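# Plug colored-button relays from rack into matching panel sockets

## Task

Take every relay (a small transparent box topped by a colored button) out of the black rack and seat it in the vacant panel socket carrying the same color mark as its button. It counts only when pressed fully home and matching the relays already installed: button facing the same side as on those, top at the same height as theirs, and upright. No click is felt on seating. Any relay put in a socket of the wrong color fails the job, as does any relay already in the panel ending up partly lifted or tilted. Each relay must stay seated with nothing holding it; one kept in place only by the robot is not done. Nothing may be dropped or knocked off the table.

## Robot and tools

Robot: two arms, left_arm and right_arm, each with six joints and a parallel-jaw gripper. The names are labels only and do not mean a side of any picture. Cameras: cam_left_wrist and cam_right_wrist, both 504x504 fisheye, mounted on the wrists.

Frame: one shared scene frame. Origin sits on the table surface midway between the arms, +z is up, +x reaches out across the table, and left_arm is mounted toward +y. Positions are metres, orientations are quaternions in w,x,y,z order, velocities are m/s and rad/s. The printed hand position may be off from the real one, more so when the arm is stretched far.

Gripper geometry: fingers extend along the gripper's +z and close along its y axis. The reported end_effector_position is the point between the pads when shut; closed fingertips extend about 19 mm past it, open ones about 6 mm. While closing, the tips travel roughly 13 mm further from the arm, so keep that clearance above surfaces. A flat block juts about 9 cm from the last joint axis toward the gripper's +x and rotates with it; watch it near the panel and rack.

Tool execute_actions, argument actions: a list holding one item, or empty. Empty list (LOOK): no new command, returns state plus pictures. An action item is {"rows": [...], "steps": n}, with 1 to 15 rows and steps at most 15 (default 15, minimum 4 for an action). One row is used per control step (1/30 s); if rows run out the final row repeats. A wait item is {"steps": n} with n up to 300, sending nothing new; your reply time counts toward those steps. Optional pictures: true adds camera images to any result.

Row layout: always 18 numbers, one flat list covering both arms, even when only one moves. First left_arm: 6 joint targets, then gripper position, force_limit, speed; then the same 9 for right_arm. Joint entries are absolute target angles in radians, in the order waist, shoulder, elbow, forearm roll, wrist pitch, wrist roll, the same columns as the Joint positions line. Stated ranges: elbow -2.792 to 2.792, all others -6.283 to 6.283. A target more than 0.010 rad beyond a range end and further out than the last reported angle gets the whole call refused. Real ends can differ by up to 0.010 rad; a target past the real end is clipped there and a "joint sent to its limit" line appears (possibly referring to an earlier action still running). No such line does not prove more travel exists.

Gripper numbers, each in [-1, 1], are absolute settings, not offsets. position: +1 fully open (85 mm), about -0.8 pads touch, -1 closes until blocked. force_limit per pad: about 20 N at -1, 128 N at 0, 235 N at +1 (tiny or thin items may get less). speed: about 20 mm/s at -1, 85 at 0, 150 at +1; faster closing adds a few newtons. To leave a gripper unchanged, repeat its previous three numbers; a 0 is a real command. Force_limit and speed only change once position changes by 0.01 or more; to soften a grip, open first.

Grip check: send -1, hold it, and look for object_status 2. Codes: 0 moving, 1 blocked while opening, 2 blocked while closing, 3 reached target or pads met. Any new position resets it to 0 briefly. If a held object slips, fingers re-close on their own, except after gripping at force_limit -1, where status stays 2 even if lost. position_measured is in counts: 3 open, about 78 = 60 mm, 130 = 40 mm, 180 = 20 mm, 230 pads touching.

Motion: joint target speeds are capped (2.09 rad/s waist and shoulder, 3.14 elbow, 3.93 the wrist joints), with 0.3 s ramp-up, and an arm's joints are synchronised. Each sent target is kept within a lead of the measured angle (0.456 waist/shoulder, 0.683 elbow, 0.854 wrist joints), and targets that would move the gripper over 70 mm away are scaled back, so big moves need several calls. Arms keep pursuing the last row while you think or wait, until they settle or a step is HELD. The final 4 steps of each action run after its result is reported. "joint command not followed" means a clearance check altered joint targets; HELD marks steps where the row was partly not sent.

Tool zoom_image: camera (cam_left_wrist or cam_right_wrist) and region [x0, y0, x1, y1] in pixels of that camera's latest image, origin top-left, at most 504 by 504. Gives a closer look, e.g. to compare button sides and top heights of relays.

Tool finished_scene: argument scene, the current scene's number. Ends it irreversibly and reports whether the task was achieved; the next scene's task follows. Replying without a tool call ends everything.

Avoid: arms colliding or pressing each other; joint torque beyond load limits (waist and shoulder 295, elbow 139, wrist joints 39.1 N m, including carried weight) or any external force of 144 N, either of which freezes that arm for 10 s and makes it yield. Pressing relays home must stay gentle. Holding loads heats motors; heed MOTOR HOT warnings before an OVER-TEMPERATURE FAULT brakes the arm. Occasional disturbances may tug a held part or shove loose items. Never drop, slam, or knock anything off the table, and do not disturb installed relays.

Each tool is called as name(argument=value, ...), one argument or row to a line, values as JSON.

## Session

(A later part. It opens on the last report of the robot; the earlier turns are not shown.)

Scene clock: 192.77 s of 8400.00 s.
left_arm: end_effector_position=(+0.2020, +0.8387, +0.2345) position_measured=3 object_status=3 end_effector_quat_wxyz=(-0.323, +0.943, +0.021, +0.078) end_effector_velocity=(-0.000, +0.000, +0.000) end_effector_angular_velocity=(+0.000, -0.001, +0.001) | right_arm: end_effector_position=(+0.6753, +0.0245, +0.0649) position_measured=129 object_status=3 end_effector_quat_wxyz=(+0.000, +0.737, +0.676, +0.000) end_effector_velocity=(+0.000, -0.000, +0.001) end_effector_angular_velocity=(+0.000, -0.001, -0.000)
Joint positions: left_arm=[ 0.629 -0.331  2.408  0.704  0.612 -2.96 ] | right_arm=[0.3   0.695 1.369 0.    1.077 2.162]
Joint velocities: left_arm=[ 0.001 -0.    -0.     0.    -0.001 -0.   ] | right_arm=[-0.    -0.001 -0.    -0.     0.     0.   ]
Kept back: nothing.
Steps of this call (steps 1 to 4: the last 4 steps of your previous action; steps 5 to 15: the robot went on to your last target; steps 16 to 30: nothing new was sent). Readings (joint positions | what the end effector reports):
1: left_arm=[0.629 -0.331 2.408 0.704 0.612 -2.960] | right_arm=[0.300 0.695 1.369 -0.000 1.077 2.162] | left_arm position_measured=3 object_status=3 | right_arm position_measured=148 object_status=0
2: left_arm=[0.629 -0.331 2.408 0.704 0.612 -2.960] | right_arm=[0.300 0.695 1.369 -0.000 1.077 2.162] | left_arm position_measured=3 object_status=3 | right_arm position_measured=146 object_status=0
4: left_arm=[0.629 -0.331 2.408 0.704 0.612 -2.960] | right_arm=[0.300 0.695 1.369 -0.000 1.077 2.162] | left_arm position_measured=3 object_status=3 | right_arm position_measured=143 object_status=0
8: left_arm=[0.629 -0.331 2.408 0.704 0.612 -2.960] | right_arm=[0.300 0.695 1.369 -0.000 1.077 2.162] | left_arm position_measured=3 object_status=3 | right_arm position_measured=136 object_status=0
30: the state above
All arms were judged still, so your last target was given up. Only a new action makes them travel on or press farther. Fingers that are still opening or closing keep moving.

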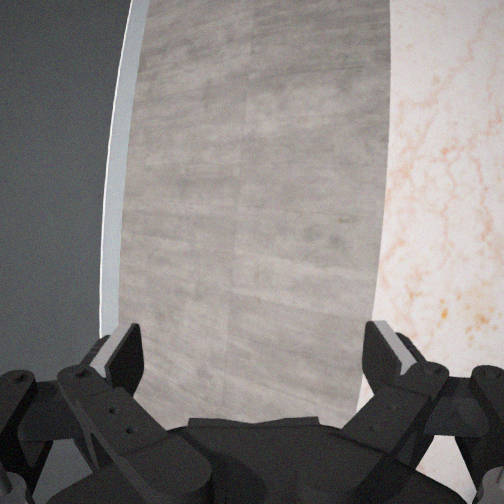

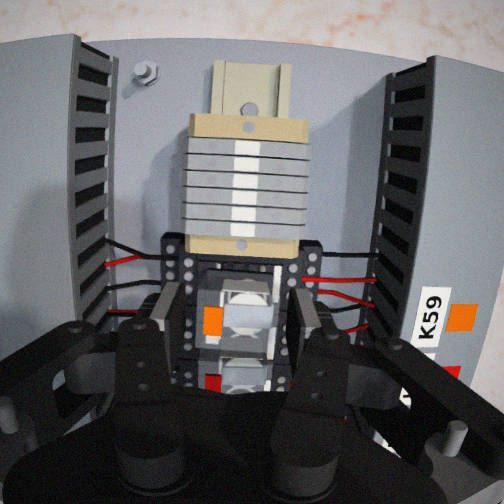

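execute_actions(
  actions=[
    {"rows":[[0.629,-0.331,2.408,0.704,0.612,-2.96,1,0,0,0.2997,0.6832,1.36,0,1.0984,2.1616,0,-0.5,-1],[0.629,-0.331,2.408,0.704,0.612,-2.96,1,0,0,0.2997,0.6832,1.36,0,1.0984,2.1616,0,-0.5,-1],[0.629,-0.331,2.408,0.704,0.612,-2.96,1,0,0,0.2997,0.6832,1.36,0,1.0984,2.1616,0,-0.5,-1],[0.629,-0.331,2.408,0.704,0.612,-2.96,1,0,0,0.2997,0.6832,1.36,0,1.0984,2.1616,0,-0.5,-1],[0.629,-0.331,2.408,0.704,0.612,-2.96,1,0,0,0.2997,0.6832,1.36,0,1.0984,2.1616,0,-0.5,-1],[0.629,-0.331,2.408,0.704,0.612,-2.96,1,0,0,0.27,0.62,1.335,0,1.1866,2.132,0,-0.5,-1]],"steps":15},
  ],
)

execute_actions(
  actions=[
    {"steps":15},
  ],
  pictures=true,
)

zoom_image(
  camera="cam_right_wrist",
  region=[130,130,390,390],
)

Scene clock: 193.40 s of 8400.00 s.
left_arm: end_effector_position=(+0.2020, +0.8387, +0.2345) position_measured=3 object_status=3 end_effector_quat_wxyz=(-0.323, +0.943, +0.021, +0.078) end_effector_velocity=(+0.001, -0.000, +0.000) end_effector_angular_velocity=(+0.000, +0.001, -0.003) | right_arm: end_effector_position=(+0.6796, -0.0016, +0.1463) position_measured=129 object_status=3 end_effector_quat_wxyz=(+0.000, +0.737, +0.675, +0.001) end_effector_velocity=(-0.006, -0.090, +0.203) end_effector_angular_velocity=(-0.004, +0.007, +0.001)
Joint positions: left_arm=[ 0.629 -0.331  2.408  0.704  0.612 -2.96 ] | right_arm=[0.271 0.622 1.335 0.    1.182 2.134]
Joint velocities: left_arm=[-0.002  0.    -0.     0.     0.     0.002] | right_arm=[-0.088 -0.2   -0.054  0.     0.262 -0.088]
Steps of this call (steps 1 to 8: nothing new was sent; steps 9 to 19: the first 11 steps of this action). Readings (joint positions | what the end effector reports):
9: left_arm=[0.629 -0.331 2.408 0.704 0.612 -2.960] | right_arm=[0.300 0.695 1.369 -0.000 1.078 2.162] | left_arm position_measured=3 object_status=3 | right_arm position_measured=129 object_status=3
10: left_arm=[0.629 -0.331 2.408 0.704 0.612 -2.960] | right_arm=[0.300 0.692 1.367 -0.000 1.084 2.162] | left_arm position_measured=3 object_status=3 | right_arm position_measured=129 object_status=3
12: left_arm=[0.629 -0.331 2.408 0.704 0.612 -2.960] | right_arm=[0.300 0.683 1.359 0.000 1.098 2.162] | left_arm position_measured=3 object_status=3 | right_arm position_measured=129 object_status=3
16: left_arm=[0.629 -0.331 2.408 0.704 0.612 -2.960] | right_arm=[0.293 0.670 1.355 -0.000 1.119 2.155] | left_arm position_measured=3 object_status=3 | right_arm position_measured=129 object_status=3
19: the state above

Scene clock: 193.90 s of 8400.00 s.
left_arm: end_effector_position=(+0.2020, +0.8387, +0.2345) position_measured=3 object_status=3 end_effector_quat_wxyz=(-0.323, +0.943, +0.021, +0.078) end_effector_velocity=(-0.001, +0.000, +0.000) end_effector_angular_velocity=(+0.000, -0.000, +0.002) | right_arm: end_effector_position=(+0.6789, -0.0033, +0.1484) position_measured=129 object_status=3 end_effector_quat_wxyz=(-0.000, +0.737, +0.676, +0.000) end_effector_velocity=(-0.000, +0.001, +0.001) end_effector_angular_velocity=(+0.001, -0.000, +0.001)
Joint positions: left_arm=[ 0.629 -0.331  2.408  0.704  0.612 -2.96 ] | right_arm=[0.27  0.62  1.335 0.    1.187 2.132]
Joint velocities: left_arm=[ 0.002 -0.     0.     0.    -0.    -0.   ] | right_arm=[ 0.001 -0.001  0.     0.    -0.    -0.   ]
Kept back: nothing.
Steps of this call (steps 1 to 4: the last 4 steps of your previous action; steps 5 to 15: the robot went on to your last target). Readings (joint positions | what the end effector reports):
1: left_arm=[0.629 -0.331 2.408 0.704 0.612 -2.960] | right_arm=[0.270 0.619 1.335 0.000 1.186 2.132] | left_arm position_measured=3 object_status=3 | right_arm position_measured=129 object_status=3
2: left_arm=[0.629 -0.331 2.408 0.704 0.612 -2.960] | right_arm=[0.270 0.619 1.335 0.000 1.186 2.132] | left_arm position_measured=3 object_status=3 | right_arm position_measured=129 object_status=3
4: left_arm=[0.629 -0.331 2.408 0.704 0.612 -2.960] | right_arm=[0.270 0.620 1.335 0.000 1.187 2.132] | left_arm position_measured=3 object_status=3 | right_arm position_measured=129 object_status=3
8: left_arm=[0.629 -0.331 2.408 0.704 0.612 -2.960] | right_arm=[0.270 0.620 1.335 0.000 1.187 2.132] | left_arm position_measured=3 object_status=3 | right_arm position_measured=129 object_status=3
15: the state above
All arms were judged still, so your last target was given up. Only a new action makes them travel on or press farther. Fingers that are still opening or closing keep moving.

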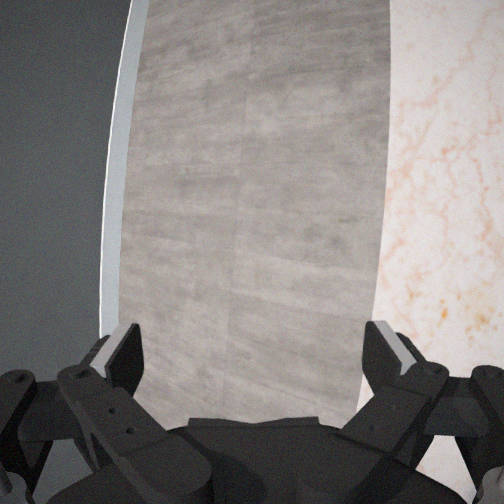

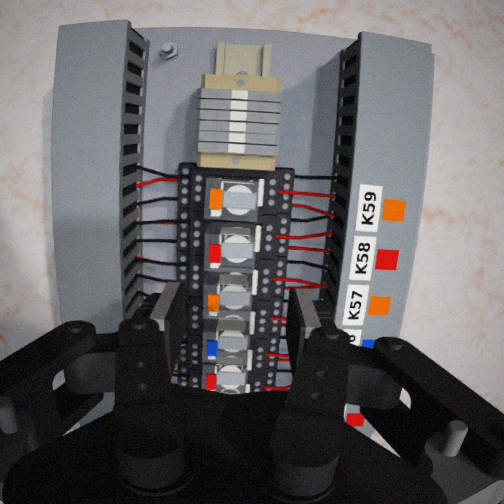

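Region (130, 130, 390, 390) of cam_right_wrist's 504x504 image, scaled by 1.938, with more detail than that image has.

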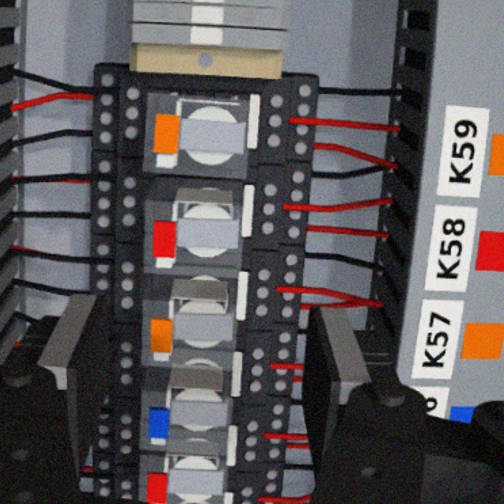

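execute_actions(
  actions=[
    {"rows":[[0.629,-0.331,2.408,0.704,0.612,-2.96,1,0,0,0.2,0.528,1.485,0,1.1286,0.5697,0,-0.5,-1]],"steps":15},
  ],
)

execute_actions(
  actions=[
    {"steps":20},
  ],
  pictures=true,
)

Scene clock: 194.43 s of 8400.00 s.
left_arm: end_effector_position=(+0.2020, +0.8387, +0.2345) position_measured=3 object_status=3 end_effector_quat_wxyz=(-0.323, +0.943, +0.021, +0.078) end_effector_velocity=(-0.000, +0.000, -0.000) end_effector_angular_velocity=(-0.000, -0.000, +0.001) | right_arm: end_effector_position=(+0.6614, -0.0571, +0.1496) position_measured=129 object_status=3 end_effector_quat_wxyz=(-0.000, +0.479, +0.878, -0.000) end_effector_velocity=(-0.063, -0.167, +0.003) end_effector_angular_velocity=(+0.002, -0.002, +3.664)
Joint positions: left_arm=[ 0.629 -0.331  2.408  0.704  0.612 -2.96 ] | right_arm=[ 0.222  0.558  1.437 -0.     1.147  1.424]
Joint velocities: left_arm=[ 0.001  0.     0.001  0.    -0.001 -0.   ] | right_arm=[-0.15  -0.199  0.32   0.001 -0.125 -3.814]
Steps of this call (steps 1 to 5: nothing new was sent; steps 6 to 16: the first 11 steps of this action). Readings (joint positions | what the end effector reports):
6: left_arm=[0.629 -0.331 2.408 0.704 0.612 -2.960] | right_arm=[0.270 0.620 1.335 0.000 1.187 2.132] | left_arm position_measured=3 object_status=3 | right_arm position_measured=129 object_status=3
7: left_arm=[0.629 -0.331 2.408 0.704 0.612 -2.960] | right_arm=[0.270 0.620 1.336 0.000 1.187 2.125] | left_arm position_measured=3 object_status=3 | right_arm position_measured=129 object_status=3
9: left_arm=[0.629 -0.331 2.408 0.704 0.612 -2.960] | right_arm=[0.265 0.614 1.346 0.000 1.183 2.069] | left_arm position_measured=3 object_status=3 | right_arm position_measured=129 object_status=3
13: left_arm=[0.629 -0.331 2.408 0.704 0.612 -2.960] | right_arm=[0.242 0.584 1.395 0.000 1.164 1.783] | left_arm position_measured=3 object_status=3 | right_arm position_measured=129 object_status=3
16: the state above

Scene clock: 195.10 s of 8400.00 s.
left_arm: end_effector_position=(+0.2020, +0.8387, +0.2345) position_measured=3 object_status=3 end_effector_quat_wxyz=(-0.323, +0.943, +0.021, +0.078) end_effector_velocity=(+0.000, +0.000, +0.000) end_effector_angular_velocity=(+0.000, +0.001, -0.001) | right_arm: end_effector_position=(+0.6513, -0.0818, +0.1497) position_measured=129 object_status=3 end_effector_quat_wxyz=(+0.000, +0.083, +0.997, -0.000) end_effector_velocity=(+0.000, -0.000, +0.001) end_effector_angular_velocity=(+0.001, -0.001, -0.000)
Joint positions: left_arm=[ 0.629 -0.331  2.408  0.704  0.612 -2.96 ] | right_arm=[ 0.2    0.528  1.485 -0.     1.129  0.57 ]
Joint velocities: left_arm=[-0.     0.    -0.001  0.     0.001  0.002] | right_arm=[-0.    -0.001  0.     0.001  0.    -0.   ]
Kept back: nothing.
Steps of this call (steps 1 to 4: the last 4 steps of your previous action; steps 5 to 20: the robot went on to your last target). Readings (joint positions | what the end effector reports):
1: left_arm=[0.629 -0.331 2.408 0.704 0.612 -2.960] | right_arm=[0.218 0.552 1.447 -0.000 1.144 1.295] | left_arm position_measured=3 object_status=3 | right_arm position_measured=129 object_status=3
2: left_arm=[0.629 -0.331 2.408 0.704 0.612 -2.960] | right_arm=[0.214 0.547 1.455 -0.000 1.140 1.167] | left_arm position_measured=3 object_status=3 | right_arm position_measured=129 object_status=3
4: left_arm=[0.629 -0.331 2.408 0.704 0.612 -2.960] | right_arm=[0.208 0.539 1.467 -0.000 1.136 0.935] | left_arm position_measured=3 object_status=3 | right_arm position_measured=129 object_status=3
8: left_arm=[0.629 -0.331 2.408 0.704 0.612 -2.960] | right_arm=[0.201 0.530 1.482 -0.000 1.130 0.641] | left_arm position_measured=3 object_status=3 | right_arm position_measured=129 object_status=3
20: the state above

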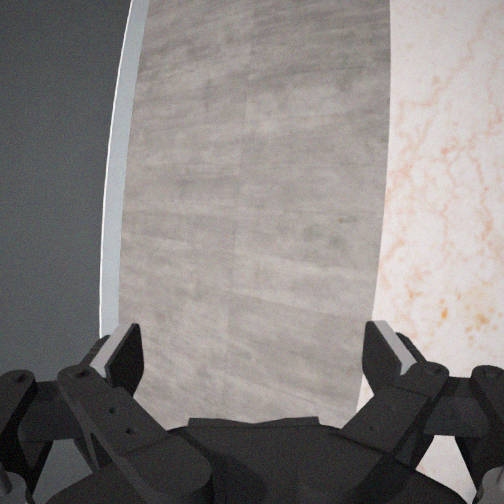

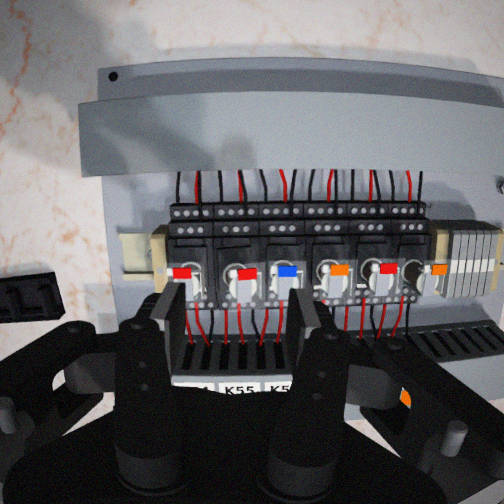

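zoom_image(
  camera="cam_right_wrist",
  region=[150,190,470,330],
)

Region (150, 190, 470, 330) of cam_right_wrist's 504x504 image, scaled by 1.575, with more detail than that image has; it fills the top 220 rows of this view, and the rest is white.

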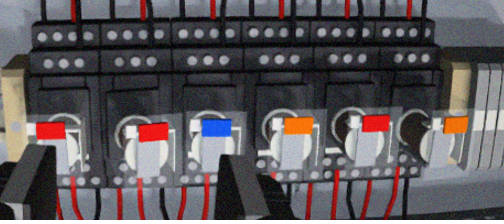

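execute_actions(
  actions=[
    {"rows":[[0.629,-0.331,2.408,0.704,0.612,-2.96,1,0,0,0.189,0.5405,1.465,0,1.1361,2.058,0,-0.5,-1]],"steps":15},
  ],
)

execute_actions(
  actions=[
    {"steps":12},
  ],
)

execute_actions(
  actions=[
    {"rows":[[0.629,-0.331,2.408,0.704,0.612,-2.96,1,0,0,0.189,0.592,1.505,0,1.0446,2.058,0,-0.5,-1]],"steps":15},
  ],
  pictures=true,
)

Scene clock: 195.73 s of 8400.00 s.
left_arm: end_effector_position=(+0.2020, +0.8387, +0.2345) position_measured=3 object_status=3 end_effector_quat_wxyz=(-0.323, +0.943, +0.021, +0.078) end_effector_velocity=(-0.000, -0.000, -0.000) end_effector_angular_velocity=(-0.000, +0.001, +0.000) | right_arm: end_effector_position=(+0.6592, -0.0851, +0.1497) position_measured=129 object_status=3 end_effector_quat_wxyz=(+0.000, +0.426, +0.904, +0.000) end_effector_velocity=(+0.024, -0.011, +0.001) end_effector_angular_velocity=(+0.001, +0.001, -3.838)
Joint positions: left_arm=[ 0.629 -0.331  2.408  0.704  0.612 -2.96 ] | right_arm=[0.193 0.536 1.471 0.    1.134 1.278]
Joint velocities: left_arm=[-0.    -0.     0.     0.     0.001 -0.   ] | right_arm=[-0.023  0.025 -0.043  0.     0.017  3.814]
Steps of this call (steps 1 to 8: the robot went on to your last target; steps 9 to 19: the first 11 steps of this action). Readings (joint positions | what the end effector reports):
9: left_arm=[0.629 -0.331 2.408 0.704 0.612 -2.960] | right_arm=[0.200 0.528 1.485 -0.000 1.129 0.570] | left_arm position_measured=3 object_status=3 | right_arm position_measured=129 object_status=3
10: left_arm=[0.629 -0.331 2.408 0.704 0.612 -2.960] | right_arm=[0.200 0.528 1.485 -0.000 1.129 0.576] | left_arm position_measured=3 object_status=3 | right_arm position_measured=129 object_status=3
12: left_arm=[0.629 -0.331 2.408 0.704 0.612 -2.960] | right_arm=[0.199 0.528 1.484 -0.000 1.129 0.633] | left_arm position_measured=3 object_status=3 | right_arm position_measured=129 object_status=3
16: left_arm=[0.629 -0.331 2.408 0.704 0.612 -2.960] | right_arm=[0.196 0.533 1.477 0.000 1.131 0.919] | left_arm position_measured=3 object_status=3 | right_arm position_measured=129 object_status=3
19: the state above

Scene clock: 196.13 s of 8400.00 s.
left_arm: end_effector_position=(+0.2020, +0.8387, +0.2345) position_measured=3 object_status=3 end_effector_quat_wxyz=(-0.323, +0.943, +0.021, +0.078) end_effector_velocity=(-0.001, +0.000, -0.001) end_effector_angular_velocity=(-0.001, +0.000, +0.003) | right_arm: end_effector_position=(+0.6629, -0.0867, +0.1495) position_measured=129 object_status=3 end_effector_quat_wxyz=(-0.000, +0.740, +0.673, +0.000) end_effector_velocity=(+0.000, -0.000, +0.001) end_effector_angular_velocity=(+0.000, -0.002, -0.007)
Joint positions: left_arm=[ 0.629 -0.331  2.408  0.704  0.612 -2.96 ] | right_arm=[0.189 0.54  1.465 0.    1.136 2.058]
Joint velocities: left_arm=[ 0.002 -0.     0.001  0.    -0.    -0.   ] | right_arm=[-0.    -0.001 -0.    -0.     0.     0.007]
Kept back: nothing.
Steps of this call (steps 1 to 4: the last 4 steps of your previous action; steps 5 to 12: the robot went on to your last target). Readings (joint positions | what the end effector reports):
1: left_arm=[0.629 -0.331 2.408 0.704 0.612 -2.960] | right_arm=[0.192 0.537 1.470 0.000 1.134 1.406] | left_arm position_measured=3 object_status=3 | right_arm position_measured=129 object_status=3
2: left_arm=[0.629 -0.331 2.408 0.704 0.612 -2.960] | right_arm=[0.191 0.538 1.469 0.000 1.135 1.531] | left_arm position_measured=3 object_status=3 | right_arm position_measured=129 object_status=3
4: left_arm=[0.629 -0.331 2.408 0.704 0.612 -2.960] | right_arm=[0.190 0.539 1.467 0.000 1.135 1.748] | left_arm position_measured=3 object_status=3 | right_arm position_measured=129 object_status=3
8: left_arm=[0.629 -0.331 2.408 0.704 0.612 -2.960] | right_arm=[0.189 0.540 1.465 0.000 1.136 2.010] | left_arm position_measured=3 object_status=3 | right_arm position_measured=129 object_status=3
12: the state above

Scene clock: 196.50 s of 8400.00 s.
left_arm: end_effector_position=(+0.2020, +0.8387, +0.2345) position_measured=3 object_status=3 end_effector_quat_wxyz=(-0.323, +0.943, +0.021, +0.078) end_effector_velocity=(+0.001, -0.000, +0.000) end_effector_angular_velocity=(+0.000, -0.001, -0.001) | right_arm: end_effector_position=(+0.6661, -0.0855, +0.0869) position_measured=129 object_status=3 end_effector_quat_wxyz=(-0.000, +0.740, +0.673, -0.000) end_effector_velocity=(-0.000, -0.000, +0.001) end_effector_angular_velocity=(+0.002, -0.002, -0.001)
Joint positions: left_arm=[ 0.629 -0.331  2.408  0.704  0.612 -2.96 ] | right_arm=[ 0.189  0.592  1.505 -0.     1.045  2.058]
Joint velocities: left_arm=[-0.001  0.    -0.     0.    -0.    -0.   ] | right_arm=[-0.001 -0.002  0.001  0.001 -0.001  0.   ]
Steps of this call (steps 1 to 11: the first 11 steps of this action). Readings (joint positions | what the end effector reports):
1: left_arm=[0.629 -0.331 2.408 0.704 0.612 -2.960] | right_arm=[0.189 0.541 1.465 0.000 1.136 2.058] | left_arm position_measured=3 object_status=3 | right_arm position_measured=129 object_status=3
2: left_arm=[0.629 -0.331 2.408 0.704 0.612 -2.960] | right_arm=[0.189 0.544 1.467 0.000 1.130 2.058] | left_arm position_measured=3 object_status=3 | right_arm position_measured=129 object_status=3
4: left_arm=[0.629 -0.331 2.408 0.704 0.612 -2.960] | right_arm=[0.189 0.571 1.489 0.000 1.080 2.058] | left_arm position_measured=3 object_status=3 | right_arm position_measured=129 object_status=3
8: left_arm=[0.629 -0.331 2.408 0.704 0.612 -2.960] | right_arm=[0.189 0.593 1.505 -0.000 1.045 2.058] | left_arm position_measured=3 object_status=3 | right_arm position_measured=129 object_status=3
11: the state above

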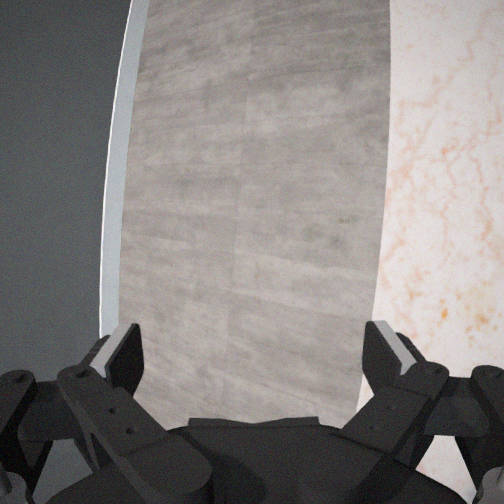

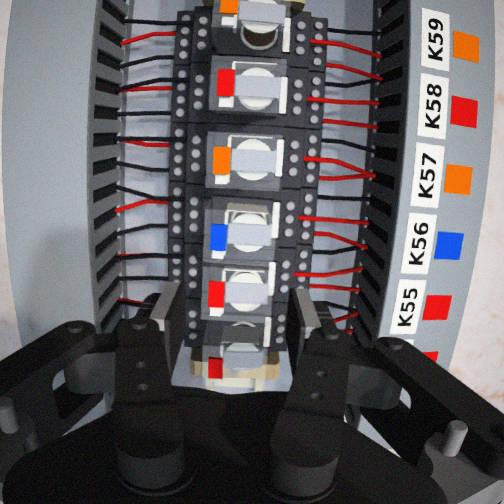

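execute_actions(
  actions=[
    {"rows":[[0.629,-0.331,2.408,0.704,0.612,-2.96,1,0,0,0.189,0.609,1.5196,0,1.013,2.058,0,-0.5,-1]],"steps":15},
  ],
  pictures=true,
)

zoom_image(
  camera="cam_right_wrist",
  region=[130,200,350,420],
)

Scene clock: 197.17 s of 8400.00 s.
left_arm: end_effector_position=(+0.2020, +0.8387, +0.2345) position_measured=3 object_status=3 end_effector_quat_wxyz=(-0.323, +0.943, +0.021, +0.078) end_effector_velocity=(+0.000, +0.000, +0.000) end_effector_angular_velocity=(+0.001, +0.001, -0.001) | right_arm: end_effector_position=(+0.6656, -0.0856, +0.0659) position_measured=129 object_status=3 end_effector_quat_wxyz=(+0.000, +0.740, +0.673, -0.000) end_effector_velocity=(+0.000, +0.000, -0.001) end_effector_angular_velocity=(-0.001, +0.000, +0.000)
Joint positions: left_arm=[ 0.629 -0.331  2.408  0.704  0.612 -2.96 ] | right_arm=[ 0.189  0.609  1.52  -0.     1.013  2.058]
Joint velocities: left_arm=[-0.    -0.    -0.001  0.     0.     0.002] | right_arm=[ 0.     0.001 -0.    -0.    -0.     0.   ]
Steps of this call (steps 1 to 4: the last 4 steps of your previous action; steps 5 to 9: the robot went on to your last target; steps 10 to 20: the first 11 steps of this action). Readings (joint positions | what the end effector reports):
10: left_arm=[0.629 -0.331 2.408 0.704 0.612 -2.960] | right_arm=[0.189 0.592 1.505 0.000 1.044 2.058] | left_arm position_measured=3 object_status=3 | right_arm position_measured=129 object_status=3
11: left_arm=[0.629 -0.331 2.408 0.704 0.612 -2.960] | right_arm=[0.189 0.595 1.508 0.000 1.037 2.058] | left_arm position_measured=3 object_status=3 | right_arm position_measured=129 object_status=3
13: left_arm=[0.629 -0.331 2.408 0.704 0.612 -2.960] | right_arm=[0.189 0.609 1.520 -0.000 1.014 2.058] | left_arm position_measured=3 object_status=3 | right_arm position_measured=129 object_status=3
17: left_arm=[0.629 -0.331 2.408 0.704 0.612 -2.960] | right_arm=[0.189 0.609 1.520 -0.000 1.013 2.058] | left_arm position_measured=3 object_status=3 | right_arm position_measured=129 object_status=3
20: the state above

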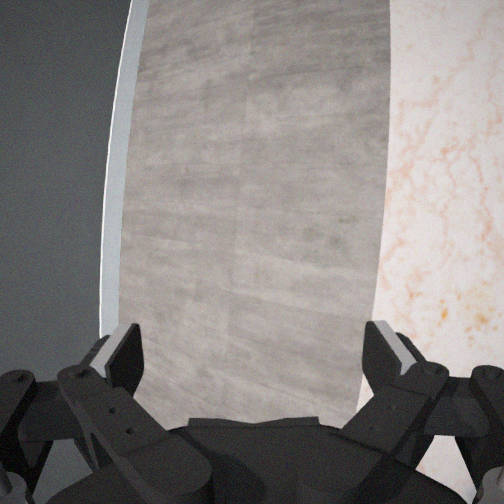

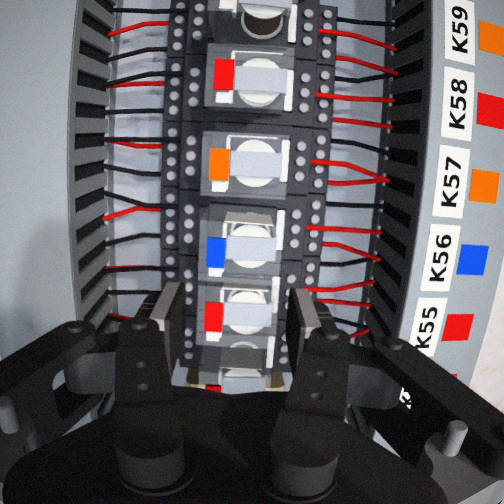

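Region (130, 200, 350, 420) of cam_right_wrist's 504x504 image, scaled by 2.291, with more detail than that image has.

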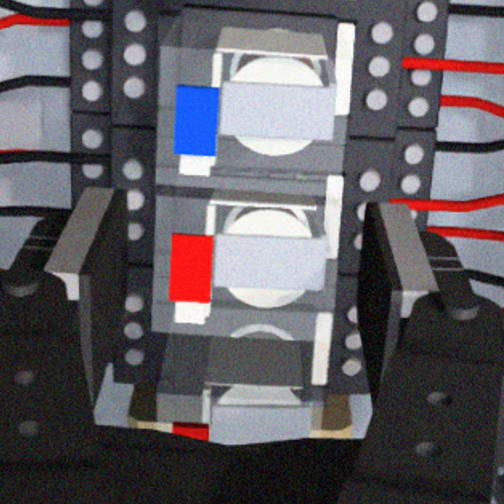

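execute_actions(
  actions=[
    {"rows":[[0.629,-0.331,2.408,0.704,0.612,-2.96,1,0,0,0.1926,0.6131,1.517,0,1.0117,2.0616,0,-0.5,-1]],"steps":15},
  ],
)

execute_actions(
  actions=[
    {"rows":[[0.629,-0.331,2.408,0.704,0.612,-2.96,1,0,0,0.1926,0.6131,1.517,0,1.0117,2.0616,-1,-0.5,-0.5]],"steps":15},
  ],
)

execute_actions(
  actions=[
    {"steps":10},
  ],
  pictures=true,
)

zoom_image(
  camera="cam_right_wrist",
  region=[160,200,320,360],
)

Scene clock: 197.70 s of 8400.00 s.
left_arm: end_effector_position=(+0.2020, +0.8387, +0.2345) position_measured=3 object_status=3 end_effector_quat_wxyz=(-0.323, +0.943, +0.021, +0.078) end_effector_velocity=(+0.001, -0.000, +0.000) end_effector_angular_velocity=(+0.000, -0.001, -0.002) | right_arm: end_effector_position=(+0.6658, -0.0823, +0.0639) position_measured=129 object_status=3 end_effector_quat_wxyz=(-0.000, +0.740, +0.673, -0.000) end_effector_velocity=(-0.000, +0.000, -0.001) end_effector_angular_velocity=(-0.001, +0.001, +0.001)
Joint positions: left_arm=[ 0.629 -0.331  2.408  0.704  0.612 -2.96 ] | right_arm=[0.193 0.613 1.517 0.    1.012 2.062]
Joint velocities: left_arm=[-0.001  0.    -0.    -0.    -0.001  0.   ] | right_arm=[ 0.001  0.001  0.    -0.    -0.     0.   ]
Steps of this call (steps 1 to 4: the last 4 steps of your previous action; step 5: the robot went on to your last target; steps 6 to 16: the first 11 steps of this action). Readings (joint positions | what the end effector reports):
6: left_arm=[0.629 -0.331 2.408 0.704 0.612 -2.960] | right_arm=[0.189 0.609 1.520 -0.000 1.013 2.058] | left_arm position_measured=3 object_status=3 | right_arm position_measured=129 object_status=3
7: left_arm=[0.629 -0.331 2.408 0.704 0.612 -2.960] | right_arm=[0.191 0.611 1.518 0.000 1.012 2.060] | left_arm position_measured=3 object_status=3 | right_arm position_measured=129 object_status=3
9: left_arm=[0.629 -0.331 2.408 0.704 0.612 -2.960] | right_arm=[0.192 0.613 1.517 0.000 1.012 2.062] | left_arm position_measured=3 object_status=3 | right_arm position_measured=129 object_status=3
13: left_arm=[0.629 -0.331 2.408 0.704 0.612 -2.960] | right_arm=[0.193 0.613 1.517 0.000 1.012 2.062] | left_arm position_measured=3 object_status=3 | right_arm position_measured=129 object_status=3
16: the state above

Scene clock: 198.20 s of 8400.00 s.
left_arm: end_effector_position=(+0.2020, +0.8387, +0.2345) position_measured=3 object_status=3 end_effector_quat_wxyz=(-0.323, +0.943, +0.021, +0.078) end_effector_velocity=(-0.000, -0.000, -0.000) end_effector_angular_velocity=(-0.000, +0.001, +0.000) | right_arm: end_effector_position=(+0.6659, -0.0822, +0.0639) position_measured=164 object_status=0 end_effector_quat_wxyz=(+0.000, +0.740, +0.673, +0.000) end_effector_velocity=(+0.000, -0.001, -0.000) end_effector_angular_velocity=(-0.001, -0.000, -0.000)
Joint positions: left_arm=[ 0.629 -0.331  2.408  0.704  0.612 -2.96 ] | right_arm=[0.193 0.613 1.517 0.    1.011 2.062]
Joint velocities: left_arm=[-0.     0.     0.     0.     0.001 -0.   ] | right_arm=[-0.001  0.    -0.    -0.001  0.    -0.   ]
Steps of this call (steps 1 to 4: the last 4 steps of your previous action; steps 5 to 15: the first 11 steps of this action). Readings (joint positions | what the end effector reports):
5: left_arm=[0.629 -0.331 2.408 0.704 0.612 -2.960] | right_arm=[0.193 0.613 1.517 0.000 1.012 2.062] | left_arm position_measured=3 object_status=3 | right_arm position_measured=129 object_status=0
6: left_arm=[0.629 -0.331 2.408 0.704 0.612 -2.960] | right_arm=[0.193 0.613 1.517 0.000 1.012 2.062] | left_arm position_measured=3 object_status=3 | right_arm position_measured=129 object_status=0
8: left_arm=[0.629 -0.331 2.408 0.704 0.612 -2.960] | right_arm=[0.193 0.613 1.517 0.000 1.012 2.062] | left_arm position_measured=3 object_status=3 | right_arm position_measured=135 object_status=0
12: left_arm=[0.629 -0.331 2.408 0.704 0.612 -2.960] | right_arm=[0.193 0.613 1.517 0.000 1.012 2.062] | left_arm position_measured=3 object_status=3 | right_arm position_measured=152 object_status=0
15: the state above

Scene clock: 198.53 s of 8400.00 s.
left_arm: end_effector_position=(+0.2020, +0.8387, +0.2345) position_measured=3 object_status=3 end_effector_quat_wxyz=(-0.323, +0.943, +0.021, +0.078) end_effector_velocity=(-0.000, +0.000, +0.000) end_effector_angular_velocity=(+0.000, -0.001, +0.001) | right_arm: end_effector_position=(+0.6659, -0.0823, +0.0638) position_measured=164 object_status=2 end_effector_quat_wxyz=(+0.000, +0.740, +0.673, +0.000) end_effector_velocity=(-0.000, -0.000, +0.000) end_effector_angular_velocity=(+0.000, +0.000, -0.001)
Joint positions: left_arm=[ 0.629 -0.331  2.408  0.704  0.612 -2.96 ] | right_arm=[ 0.193  0.613  1.517 -0.     1.011  2.062]
Joint velocities: left_arm=[ 0.001 -0.    -0.    -0.    -0.    -0.   ] | right_arm=[-0.001 -0.001  0.     0.    -0.     0.   ]
Kept back: nothing.
Steps of this call (steps 1 to 4: the last 4 steps of your previous action; steps 5 to 10: the robot went on to your last target). Readings (joint positions | what the end effector reports):
1: left_arm=[0.629 -0.331 2.408 0.704 0.612 -2.960] | right_arm=[0.193 0.613 1.517 0.000 1.011 2.062] | left_arm position_measured=3 object_status=3 | right_arm position_measured=164 object_status=0
2: left_arm=[0.629 -0.331 2.408 0.704 0.612 -2.960] | right_arm=[0.193 0.613 1.517 0.000 1.011 2.062] | left_arm position_measured=3 object_status=3 | right_arm position_measured=164 object_status=0
4: left_arm=[0.629 -0.331 2.408 0.704 0.612 -2.960] | right_arm=[0.193 0.613 1.517 0.000 1.011 2.062] | left_arm position_measured=3 object_status=3 | right_arm position_measured=164 object_status=0
8: left_arm=[0.629 -0.331 2.408 0.704 0.612 -2.960] | right_arm=[0.193 0.613 1.517 0.000 1.011 2.062] | left_arm position_measured=3 object_status=3 | right_arm position_measured=164 object_status=2
10: the state above

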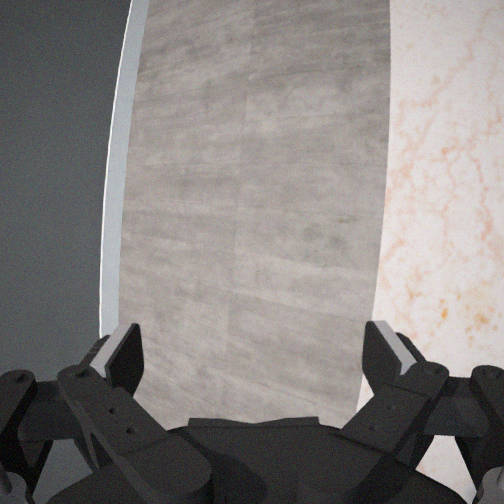

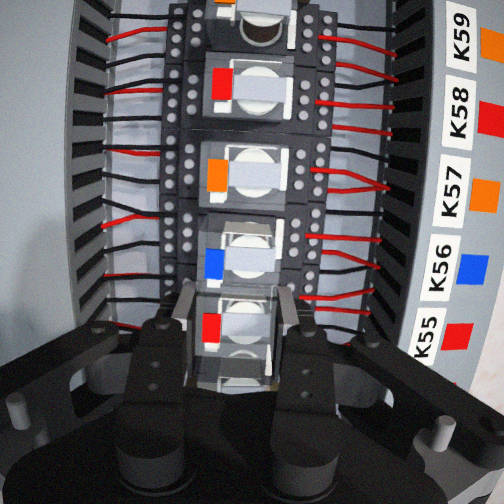

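Region (160, 200, 320, 360) of cam_right_wrist's 504x504 image, scaled by 3.150, with more detail than that image has.

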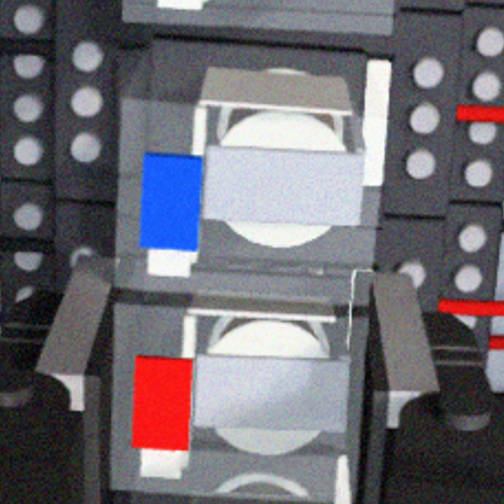

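execute_actions(
  actions=[
    {"rows":[[0.629,-0.331,2.408,0.704,0.612,-2.96,1,0,0,0.1926,0.6052,1.511,0,1.0256,2.0616,-1,-0.5,-0.5],[0.629,-0.331,2.408,0.704,0.612,-2.96,1,0,0,0.1926,0.6052,1.511,0,1.0256,2.0616,-1,-0.5,-0.5],[0.629,-0.331,2.408,0.704,0.612,-2.96,1,0,0,0.1926,0.6052,1.511,0,1.0256,2.0616,-1,-0.5,-0.5],[0.629,-0.331,2.408,0.704,0.612,-2.96,1,0,0,0.1926,0.6052,1.511,0,1.0256,2.0616,-1,-0.5,-0.5],[0.629,-0.331,2.408,0.704,0.612,-2.96,1,0,0,0.1926,0.6052,1.511,0,1.0256,2.0616,-1,-0.5,-0.5],[0.629,-0.331,2.408,0.704,0.612,-2.96,1,0,0,0.1926,0.593,1.502,0,1.0466,2.0616,-1,-0.5,-0.5]],"steps":15},
  ],
)

execute_actions(
  actions=[
    {"steps":8},
  ],
  pictures=true,
)

zoom_image(
  camera="cam_right_wrist",
  region=[160,200,320,360],
)

Scene clock: 199.17 s of 8400.00 s.
left_arm: end_effector_position=(+0.2020, +0.8387, +0.2345) position_measured=3 object_status=3 end_effector_quat_wxyz=(-0.323, +0.943, +0.021, +0.078) end_effector_velocity=(+0.000, +0.000, +0.001) end_effector_angular_velocity=(+0.001, -0.001, -0.000) | right_arm: end_effector_position=(+0.6656, -0.0823, +0.0879) position_measured=164 object_status=2 end_effector_quat_wxyz=(-0.000, +0.740, +0.673, +0.000) end_effector_velocity=(-0.000, +0.001, +0.001) end_effector_angular_velocity=(+0.001, -0.001, +0.001)
Joint positions: left_arm=[ 0.629 -0.331  2.408  0.704  0.612 -2.96 ] | right_arm=[0.193 0.593 1.502 0.    1.047 2.062]
Joint velocities: left_arm=[-0.    -0.    -0.001  0.    -0.    -0.   ] | right_arm=[ 0.001 -0.001 -0.     0.    -0.    -0.   ]
Steps of this call (steps 1 to 8: the robot went on to your last target; steps 9 to 19: the first 11 steps of this action). Readings (joint positions | what the end effector reports):
9: left_arm=[0.629 -0.331 2.408 0.704 0.612 -2.960] | right_arm=[0.193 0.613 1.517 -0.000 1.012 2.062] | left_arm position_measured=3 object_status=3 | right_arm position_measured=164 object_status=2
10: left_arm=[0.629 -0.331 2.408 0.704 0.612 -2.960] | right_arm=[0.193 0.611 1.515 -0.000 1.018 2.062] | left_arm position_measured=3 object_status=3 | right_arm position_measured=164 object_status=2
12: left_arm=[0.629 -0.331 2.408 0.704 0.612 -2.960] | right_arm=[0.193 0.605 1.511 -0.000 1.026 2.062] | left_arm position_measured=3 object_status=3 | right_arm position_measured=164 object_status=2
16: left_arm=[0.629 -0.331 2.408 0.704 0.612 -2.960] | right_arm=[0.193 0.596 1.504 -0.000 1.043 2.062] | left_arm position_measured=3 object_status=3 | right_arm position_measured=164 object_status=2
19: the state above

Scene clock: 199.43 s of 8400.00 s.
left_arm: end_effector_position=(+0.2020, +0.8387, +0.2345) position_measured=3 object_status=3 end_effector_quat_wxyz=(-0.323, +0.943, +0.021, +0.078) end_effector_velocity=(-0.001, +0.000, -0.000) end_effector_angular_velocity=(-0.000, +0.001, +0.001) | right_arm: end_effector_position=(+0.6657, -0.0823, +0.0878) position_measured=164 object_status=2 end_effector_quat_wxyz=(+0.000, +0.740, +0.673, +0.000) end_effector_velocity=(-0.000, +0.001, +0.001) end_effector_angular_velocity=(+0.000, -0.002, +0.001)
Joint positions: left_arm=[ 0.629 -0.331  2.408  0.704  0.612 -2.96 ] | right_arm=[0.193 0.593 1.502 0.    1.047 2.062]
Joint velocities: left_arm=[ 0.001  0.     0.    -0.     0.001  0.   ] | right_arm=[ 0.001 -0.002 -0.    -0.     0.     0.   ]
Kept back: nothing.
Steps of this call (steps 1 to 4: the last 4 steps of your previous action; steps 5 to 8: the robot went on to your last target). Readings (joint positions | what the end effector reports):
1: left_arm=[0.629 -0.331 2.408 0.704 0.612 -2.960] | right_arm=[0.193 0.593 1.502 0.000 1.047 2.062] | left_arm position_measured=3 object_status=3 | right_arm position_measured=164 object_status=2
2: left_arm=[0.629 -0.331 2.408 0.704 0.612 -2.960] | right_arm=[0.193 0.593 1.502 0.000 1.047 2.062] | left_arm position_measured=3 object_status=3 | right_arm position_measured=164 object_status=2
4: left_arm=[0.629 -0.331 2.408 0.704 0.612 -2.960] | right_arm=[0.193 0.593 1.502 0.000 1.047 2.062] | left_arm position_measured=3 object_status=3 | right_arm position_measured=164 object_status=2
8: the state above

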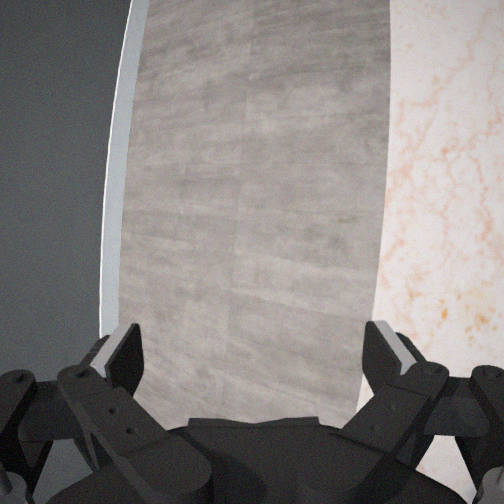

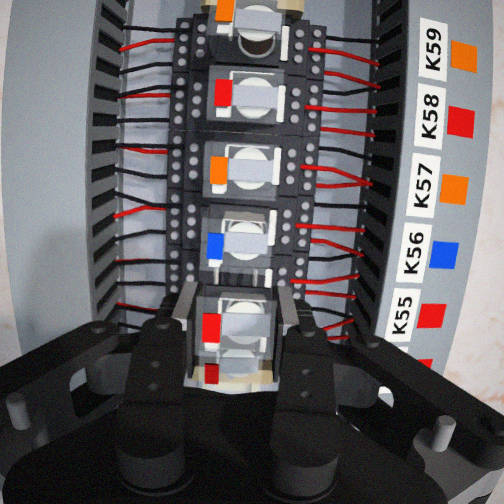

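Region (160, 200, 320, 360) of cam_right_wrist's 504x504 image, scaled by 3.150, with more detail than that image has.

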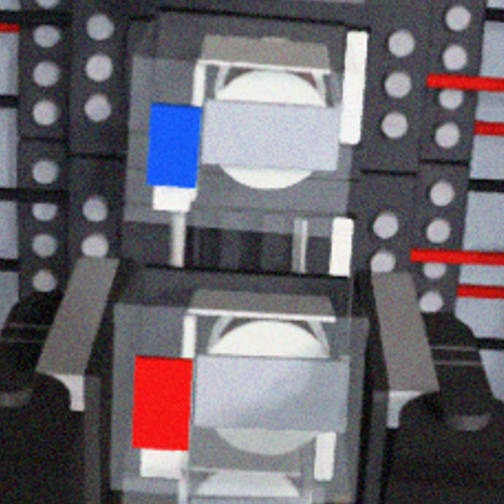

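execute_actions(
  actions=[
    {"rows":[[0.629,-0.331,2.408,0.704,0.612,-2.96,1,0,0,0.1926,0.542,1.463,0,1.1366,2.0616,-1,-0.5,-0.5],[0.629,-0.331,2.408,0.704,0.612,-2.96,1,0,0,0.1926,0.542,1.463,0,1.1366,2.0616,-1,-0.5,-0.5],[0.629,-0.331,2.408,0.704,0.612,-2.96,1,0,0,0.1926,0.542,1.463,0,1.1366,2.0616,-1,-0.5,-0.5],[0.629,-0.331,2.408,0.704,0.612,-2.96,1,0,0,0.1926,0.542,1.463,0,1.1366,2.0616,-1,-0.5,-0.5],[0.629,-0.331,2.408,0.704,0.612,-2.96,1,0,0,0.0036,0.375,1.72,0,1.0466,1.8726,-1,-0.5,-0.5]],"steps":15},
  ],
)

execute_actions(
  actions=[
    {"steps":15},
  ],
)

execute_actions(
  actions=[
    {"rows":[[0.629,-0.331,2.408,0.704,0.612,-2.96,1,0,0,0.0036,0.465,1.794,0,0.8826,1.8726,-1,-0.5,-0.5],[0.629,-0.331,2.408,0.704,0.612,-2.96,1,0,0,0.0036,0.465,1.794,0,0.8826,1.8726,-1,-0.5,-0.5],[0.629,-0.331,2.408,0.704,0.612,-2.96,1,0,0,0.0036,0.465,1.794,0,0.8826,1.8726,-1,-0.5,-0.5],[0.629,-0.331,2.408,0.704,0.612,-2.96,1,0,0,0.0036,0.465,1.794,0,0.8826,1.8726,-1,-0.5,-0.5],[0.629,-0.331,2.408,0.704,0.612,-2.96,1,0,0,0.0036,0.465,1.794,0,0.8826,1.8726,-1,-0.5,-0.5],[0.629,-0.331,2.408,0.704,0.612,-2.96,1,0,0,0.0036,0.465,1.794,0,0.8826,1.8726,-1,-0.5,-0.5],[0.629,-0.331,2.408,0.704,0.612,-2.96,1,0,0,0.0036,0.465,1.794,0,0.8826,1.8726,-1,-0.5,-0.5],[0.629,-0.331,2.408,0.704,0.612,-2.96,1,0,0,0.0036,0.4737,1.7996,0,0.8683,1.8726,-1,-0.5,-0.5]],"steps":15},
  ],
  pictures=true,
)

zoom_image(
  camera="cam_right_wrist",
  region=[160,200,320,360],
)

Scene clock: 200.33 s of 8400.00 s.
left_arm: end_effector_position=(+0.2020, +0.8387, +0.2345) position_measured=3 object_status=3 end_effector_quat_wxyz=(-0.323, +0.943, +0.021, +0.078) end_effector_velocity=(-0.000, -0.000, -0.000) end_effector_angular_velocity=(-0.001, +0.001, +0.000) | right_arm: end_effector_position=(+0.6404, -0.1715, +0.1582) position_measured=164 object_status=2 end_effector_quat_wxyz=(+0.002, +0.740, +0.673, +0.003) end_effector_velocity=(-0.188, -0.536, -0.017) end_effector_angular_velocity=(-0.008, +0.010, +0.002)
Joint positions: left_arm=[ 0.629 -0.331  2.408  0.704  0.612 -2.96 ] | right_arm=[ 0.099  0.454  1.585 -0.     1.095  1.968]
Joint velocities: left_arm=[0.    0.    0.001 0.    0.    0.   ] | right_arm=[-0.59  -0.5    0.808 -0.    -0.296 -0.591]
Steps of this call (steps 1 to 15: the robot went on to your last target; step 16: nothing new was sent; steps 17 to 27: the first 11 steps of this action). Readings (joint positions | what the end effector reports):
17: left_arm=[0.629 -0.331 2.408 0.704 0.612 -2.960] | right_arm=[0.193 0.593 1.502 -0.000 1.047 2.062] | left_arm position_measured=3 object_status=3 | right_arm position_measured=164 object_status=2
18: left_arm=[0.629 -0.331 2.408 0.704 0.612 -2.960] | right_arm=[0.193 0.590 1.500 -0.000 1.054 2.062] | left_arm position_measured=3 object_status=3 | right_arm position_measured=164 object_status=2
20: left_arm=[0.629 -0.331 2.408 0.704 0.612 -2.960] | right_arm=[0.193 0.563 1.478 -0.000 1.102 2.062] | left_arm position_measured=3 object_status=3 | right_arm position_measured=164 object_status=2
24: left_arm=[0.629 -0.331 2.408 0.704 0.612 -2.960] | right_arm=[0.161 0.503 1.497 0.000 1.126 2.030] | left_arm position_measured=3 object_status=3 | right_arm position_measured=164 object_status=2
27: the state above

Scene clock: 200.83 s of 8400.00 s.
left_arm: end_effector_position=(+0.2020, +0.8387, +0.2345) position_measured=3 object_status=3 end_effector_quat_wxyz=(-0.323, +0.943, +0.021, +0.078) end_effector_velocity=(+0.000, +0.000, +0.000) end_effector_angular_velocity=(+0.001, +0.000, -0.002) | right_arm: end_effector_position=(+0.6017, -0.2546, +0.1504) position_measured=164 object_status=2 end_effector_quat_wxyz=(-0.000, +0.740, +0.673, -0.000) end_effector_velocity=(-0.000, -0.000, +0.001) end_effector_angular_velocity=(-0.000, -0.001, +0.000)
Joint positions: left_arm=[ 0.629 -0.331  2.408  0.704  0.612 -2.96 ] | right_arm=[ 0.004  0.375  1.72  -0.     1.047  1.873]
Joint velocities: left_arm=[-0.     0.    -0.001 -0.    -0.001  0.002] | right_arm=[ 0.    -0.001  0.    -0.    -0.    -0.   ]
Kept back: nothing.
Steps of this call (steps 1 to 4: the last 4 steps of your previous action; steps 5 to 15: the robot went on to your last target). Readings (joint positions | what the end effector reports):
1: left_arm=[0.629 -0.331 2.408 0.704 0.612 -2.960] | right_arm=[0.079 0.437 1.614 -0.000 1.085 1.948] | left_arm position_measured=3 object_status=3 | right_arm position_measured=164 object_status=2
2: left_arm=[0.629 -0.331 2.408 0.704 0.612 -2.960] | right_arm=[0.058 0.420 1.643 -0.000 1.074 1.928] | left_arm position_measured=3 object_status=3 | right_arm position_measured=164 object_status=2
4: left_arm=[0.629 -0.331 2.408 0.704 0.612 -2.960] | right_arm=[0.020 0.389 1.696 -0.000 1.055 1.890] | left_arm position_measured=3 object_status=3 | right_arm position_measured=164 object_status=2
8: left_arm=[0.629 -0.331 2.408 0.704 0.612 -2.960] | right_arm=[0.004 0.375 1.720 -0.000 1.047 1.873] | left_arm position_measured=3 object_status=3 | right_arm position_measured=164 object_status=2
15: the state above

Scene clock: 201.20 s of 8400.00 s.
left_arm: end_effector_position=(+0.2020, +0.8387, +0.2345) position_measured=3 object_status=3 end_effector_quat_wxyz=(-0.323, +0.943, +0.021, +0.078) end_effector_velocity=(+0.000, -0.000, -0.000) end_effector_angular_velocity=(-0.000, -0.000, -0.001) | right_arm: end_effector_position=(+0.6000, -0.2550, +0.0438) position_measured=164 object_status=2 end_effector_quat_wxyz=(-0.000, +0.740, +0.673, -0.000) end_effector_velocity=(+0.005, +0.001, +0.000) end_effector_angular_velocity=(+0.004, -0.016, +0.000)
Joint positions: left_arm=[ 0.629 -0.331  2.408  0.704  0.612 -2.96 ] | right_arm=[ 0.004  0.474  1.8   -0.     0.869  1.873]
Joint velocities: left_arm=[-0.001  0.     0.     0.    -0.    -0.   ] | right_arm=[ 0.    -0.    -0.001  0.    -0.016 -0.   ]
Steps of this call (steps 1 to 11: the first 11 steps of this action). Readings (joint positions | what the end effector reports):
1: left_arm=[0.629 -0.331 2.408 0.704 0.612 -2.960] | right_arm=[0.004 0.375 1.720 0.000 1.046 1.873] | left_arm position_measured=3 object_status=3 | right_arm position_measured=164 object_status=2
2: left_arm=[0.629 -0.331 2.408 0.704 0.612 -2.960] | right_arm=[0.004 0.378 1.723 0.000 1.039 1.873] | left_arm position_measured=3 object_status=3 | right_arm position_measured=164 object_status=2
4: left_arm=[0.629 -0.331 2.408 0.704 0.612 -2.960] | right_arm=[0.004 0.407 1.747 0.000 0.986 1.873] | left_arm position_measured=3 object_status=3 | right_arm position_measured=164 object_status=2
8: left_arm=[0.629 -0.331 2.408 0.704 0.612 -2.960] | right_arm=[0.004 0.465 1.794 -0.000 0.884 1.873] | left_arm position_measured=3 object_status=3 | right_arm position_measured=164 object_status=2
11: the state above

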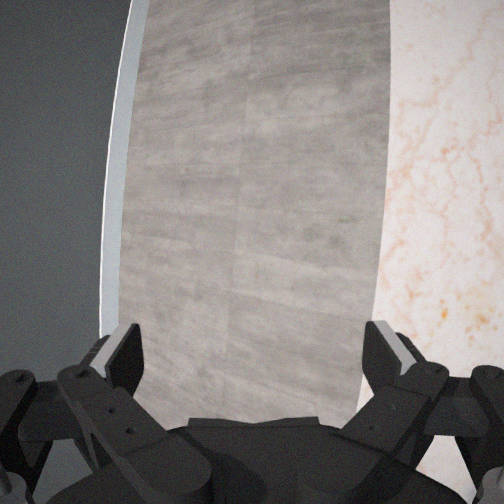

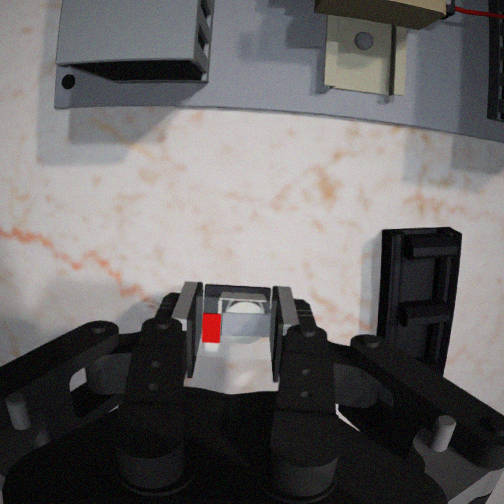

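Region (160, 200, 320, 360) of cam_right_wrist's 504x504 image, scaled by 3.150, with more detail than that image has.

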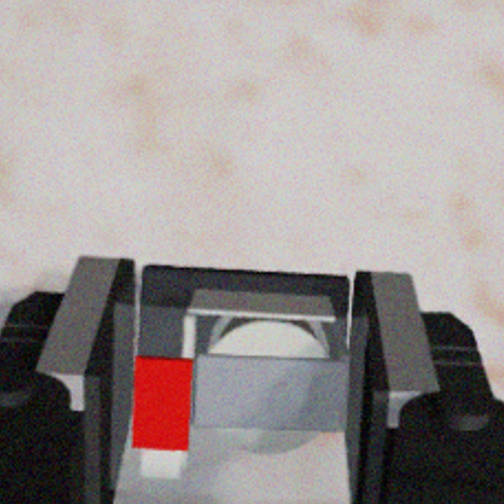

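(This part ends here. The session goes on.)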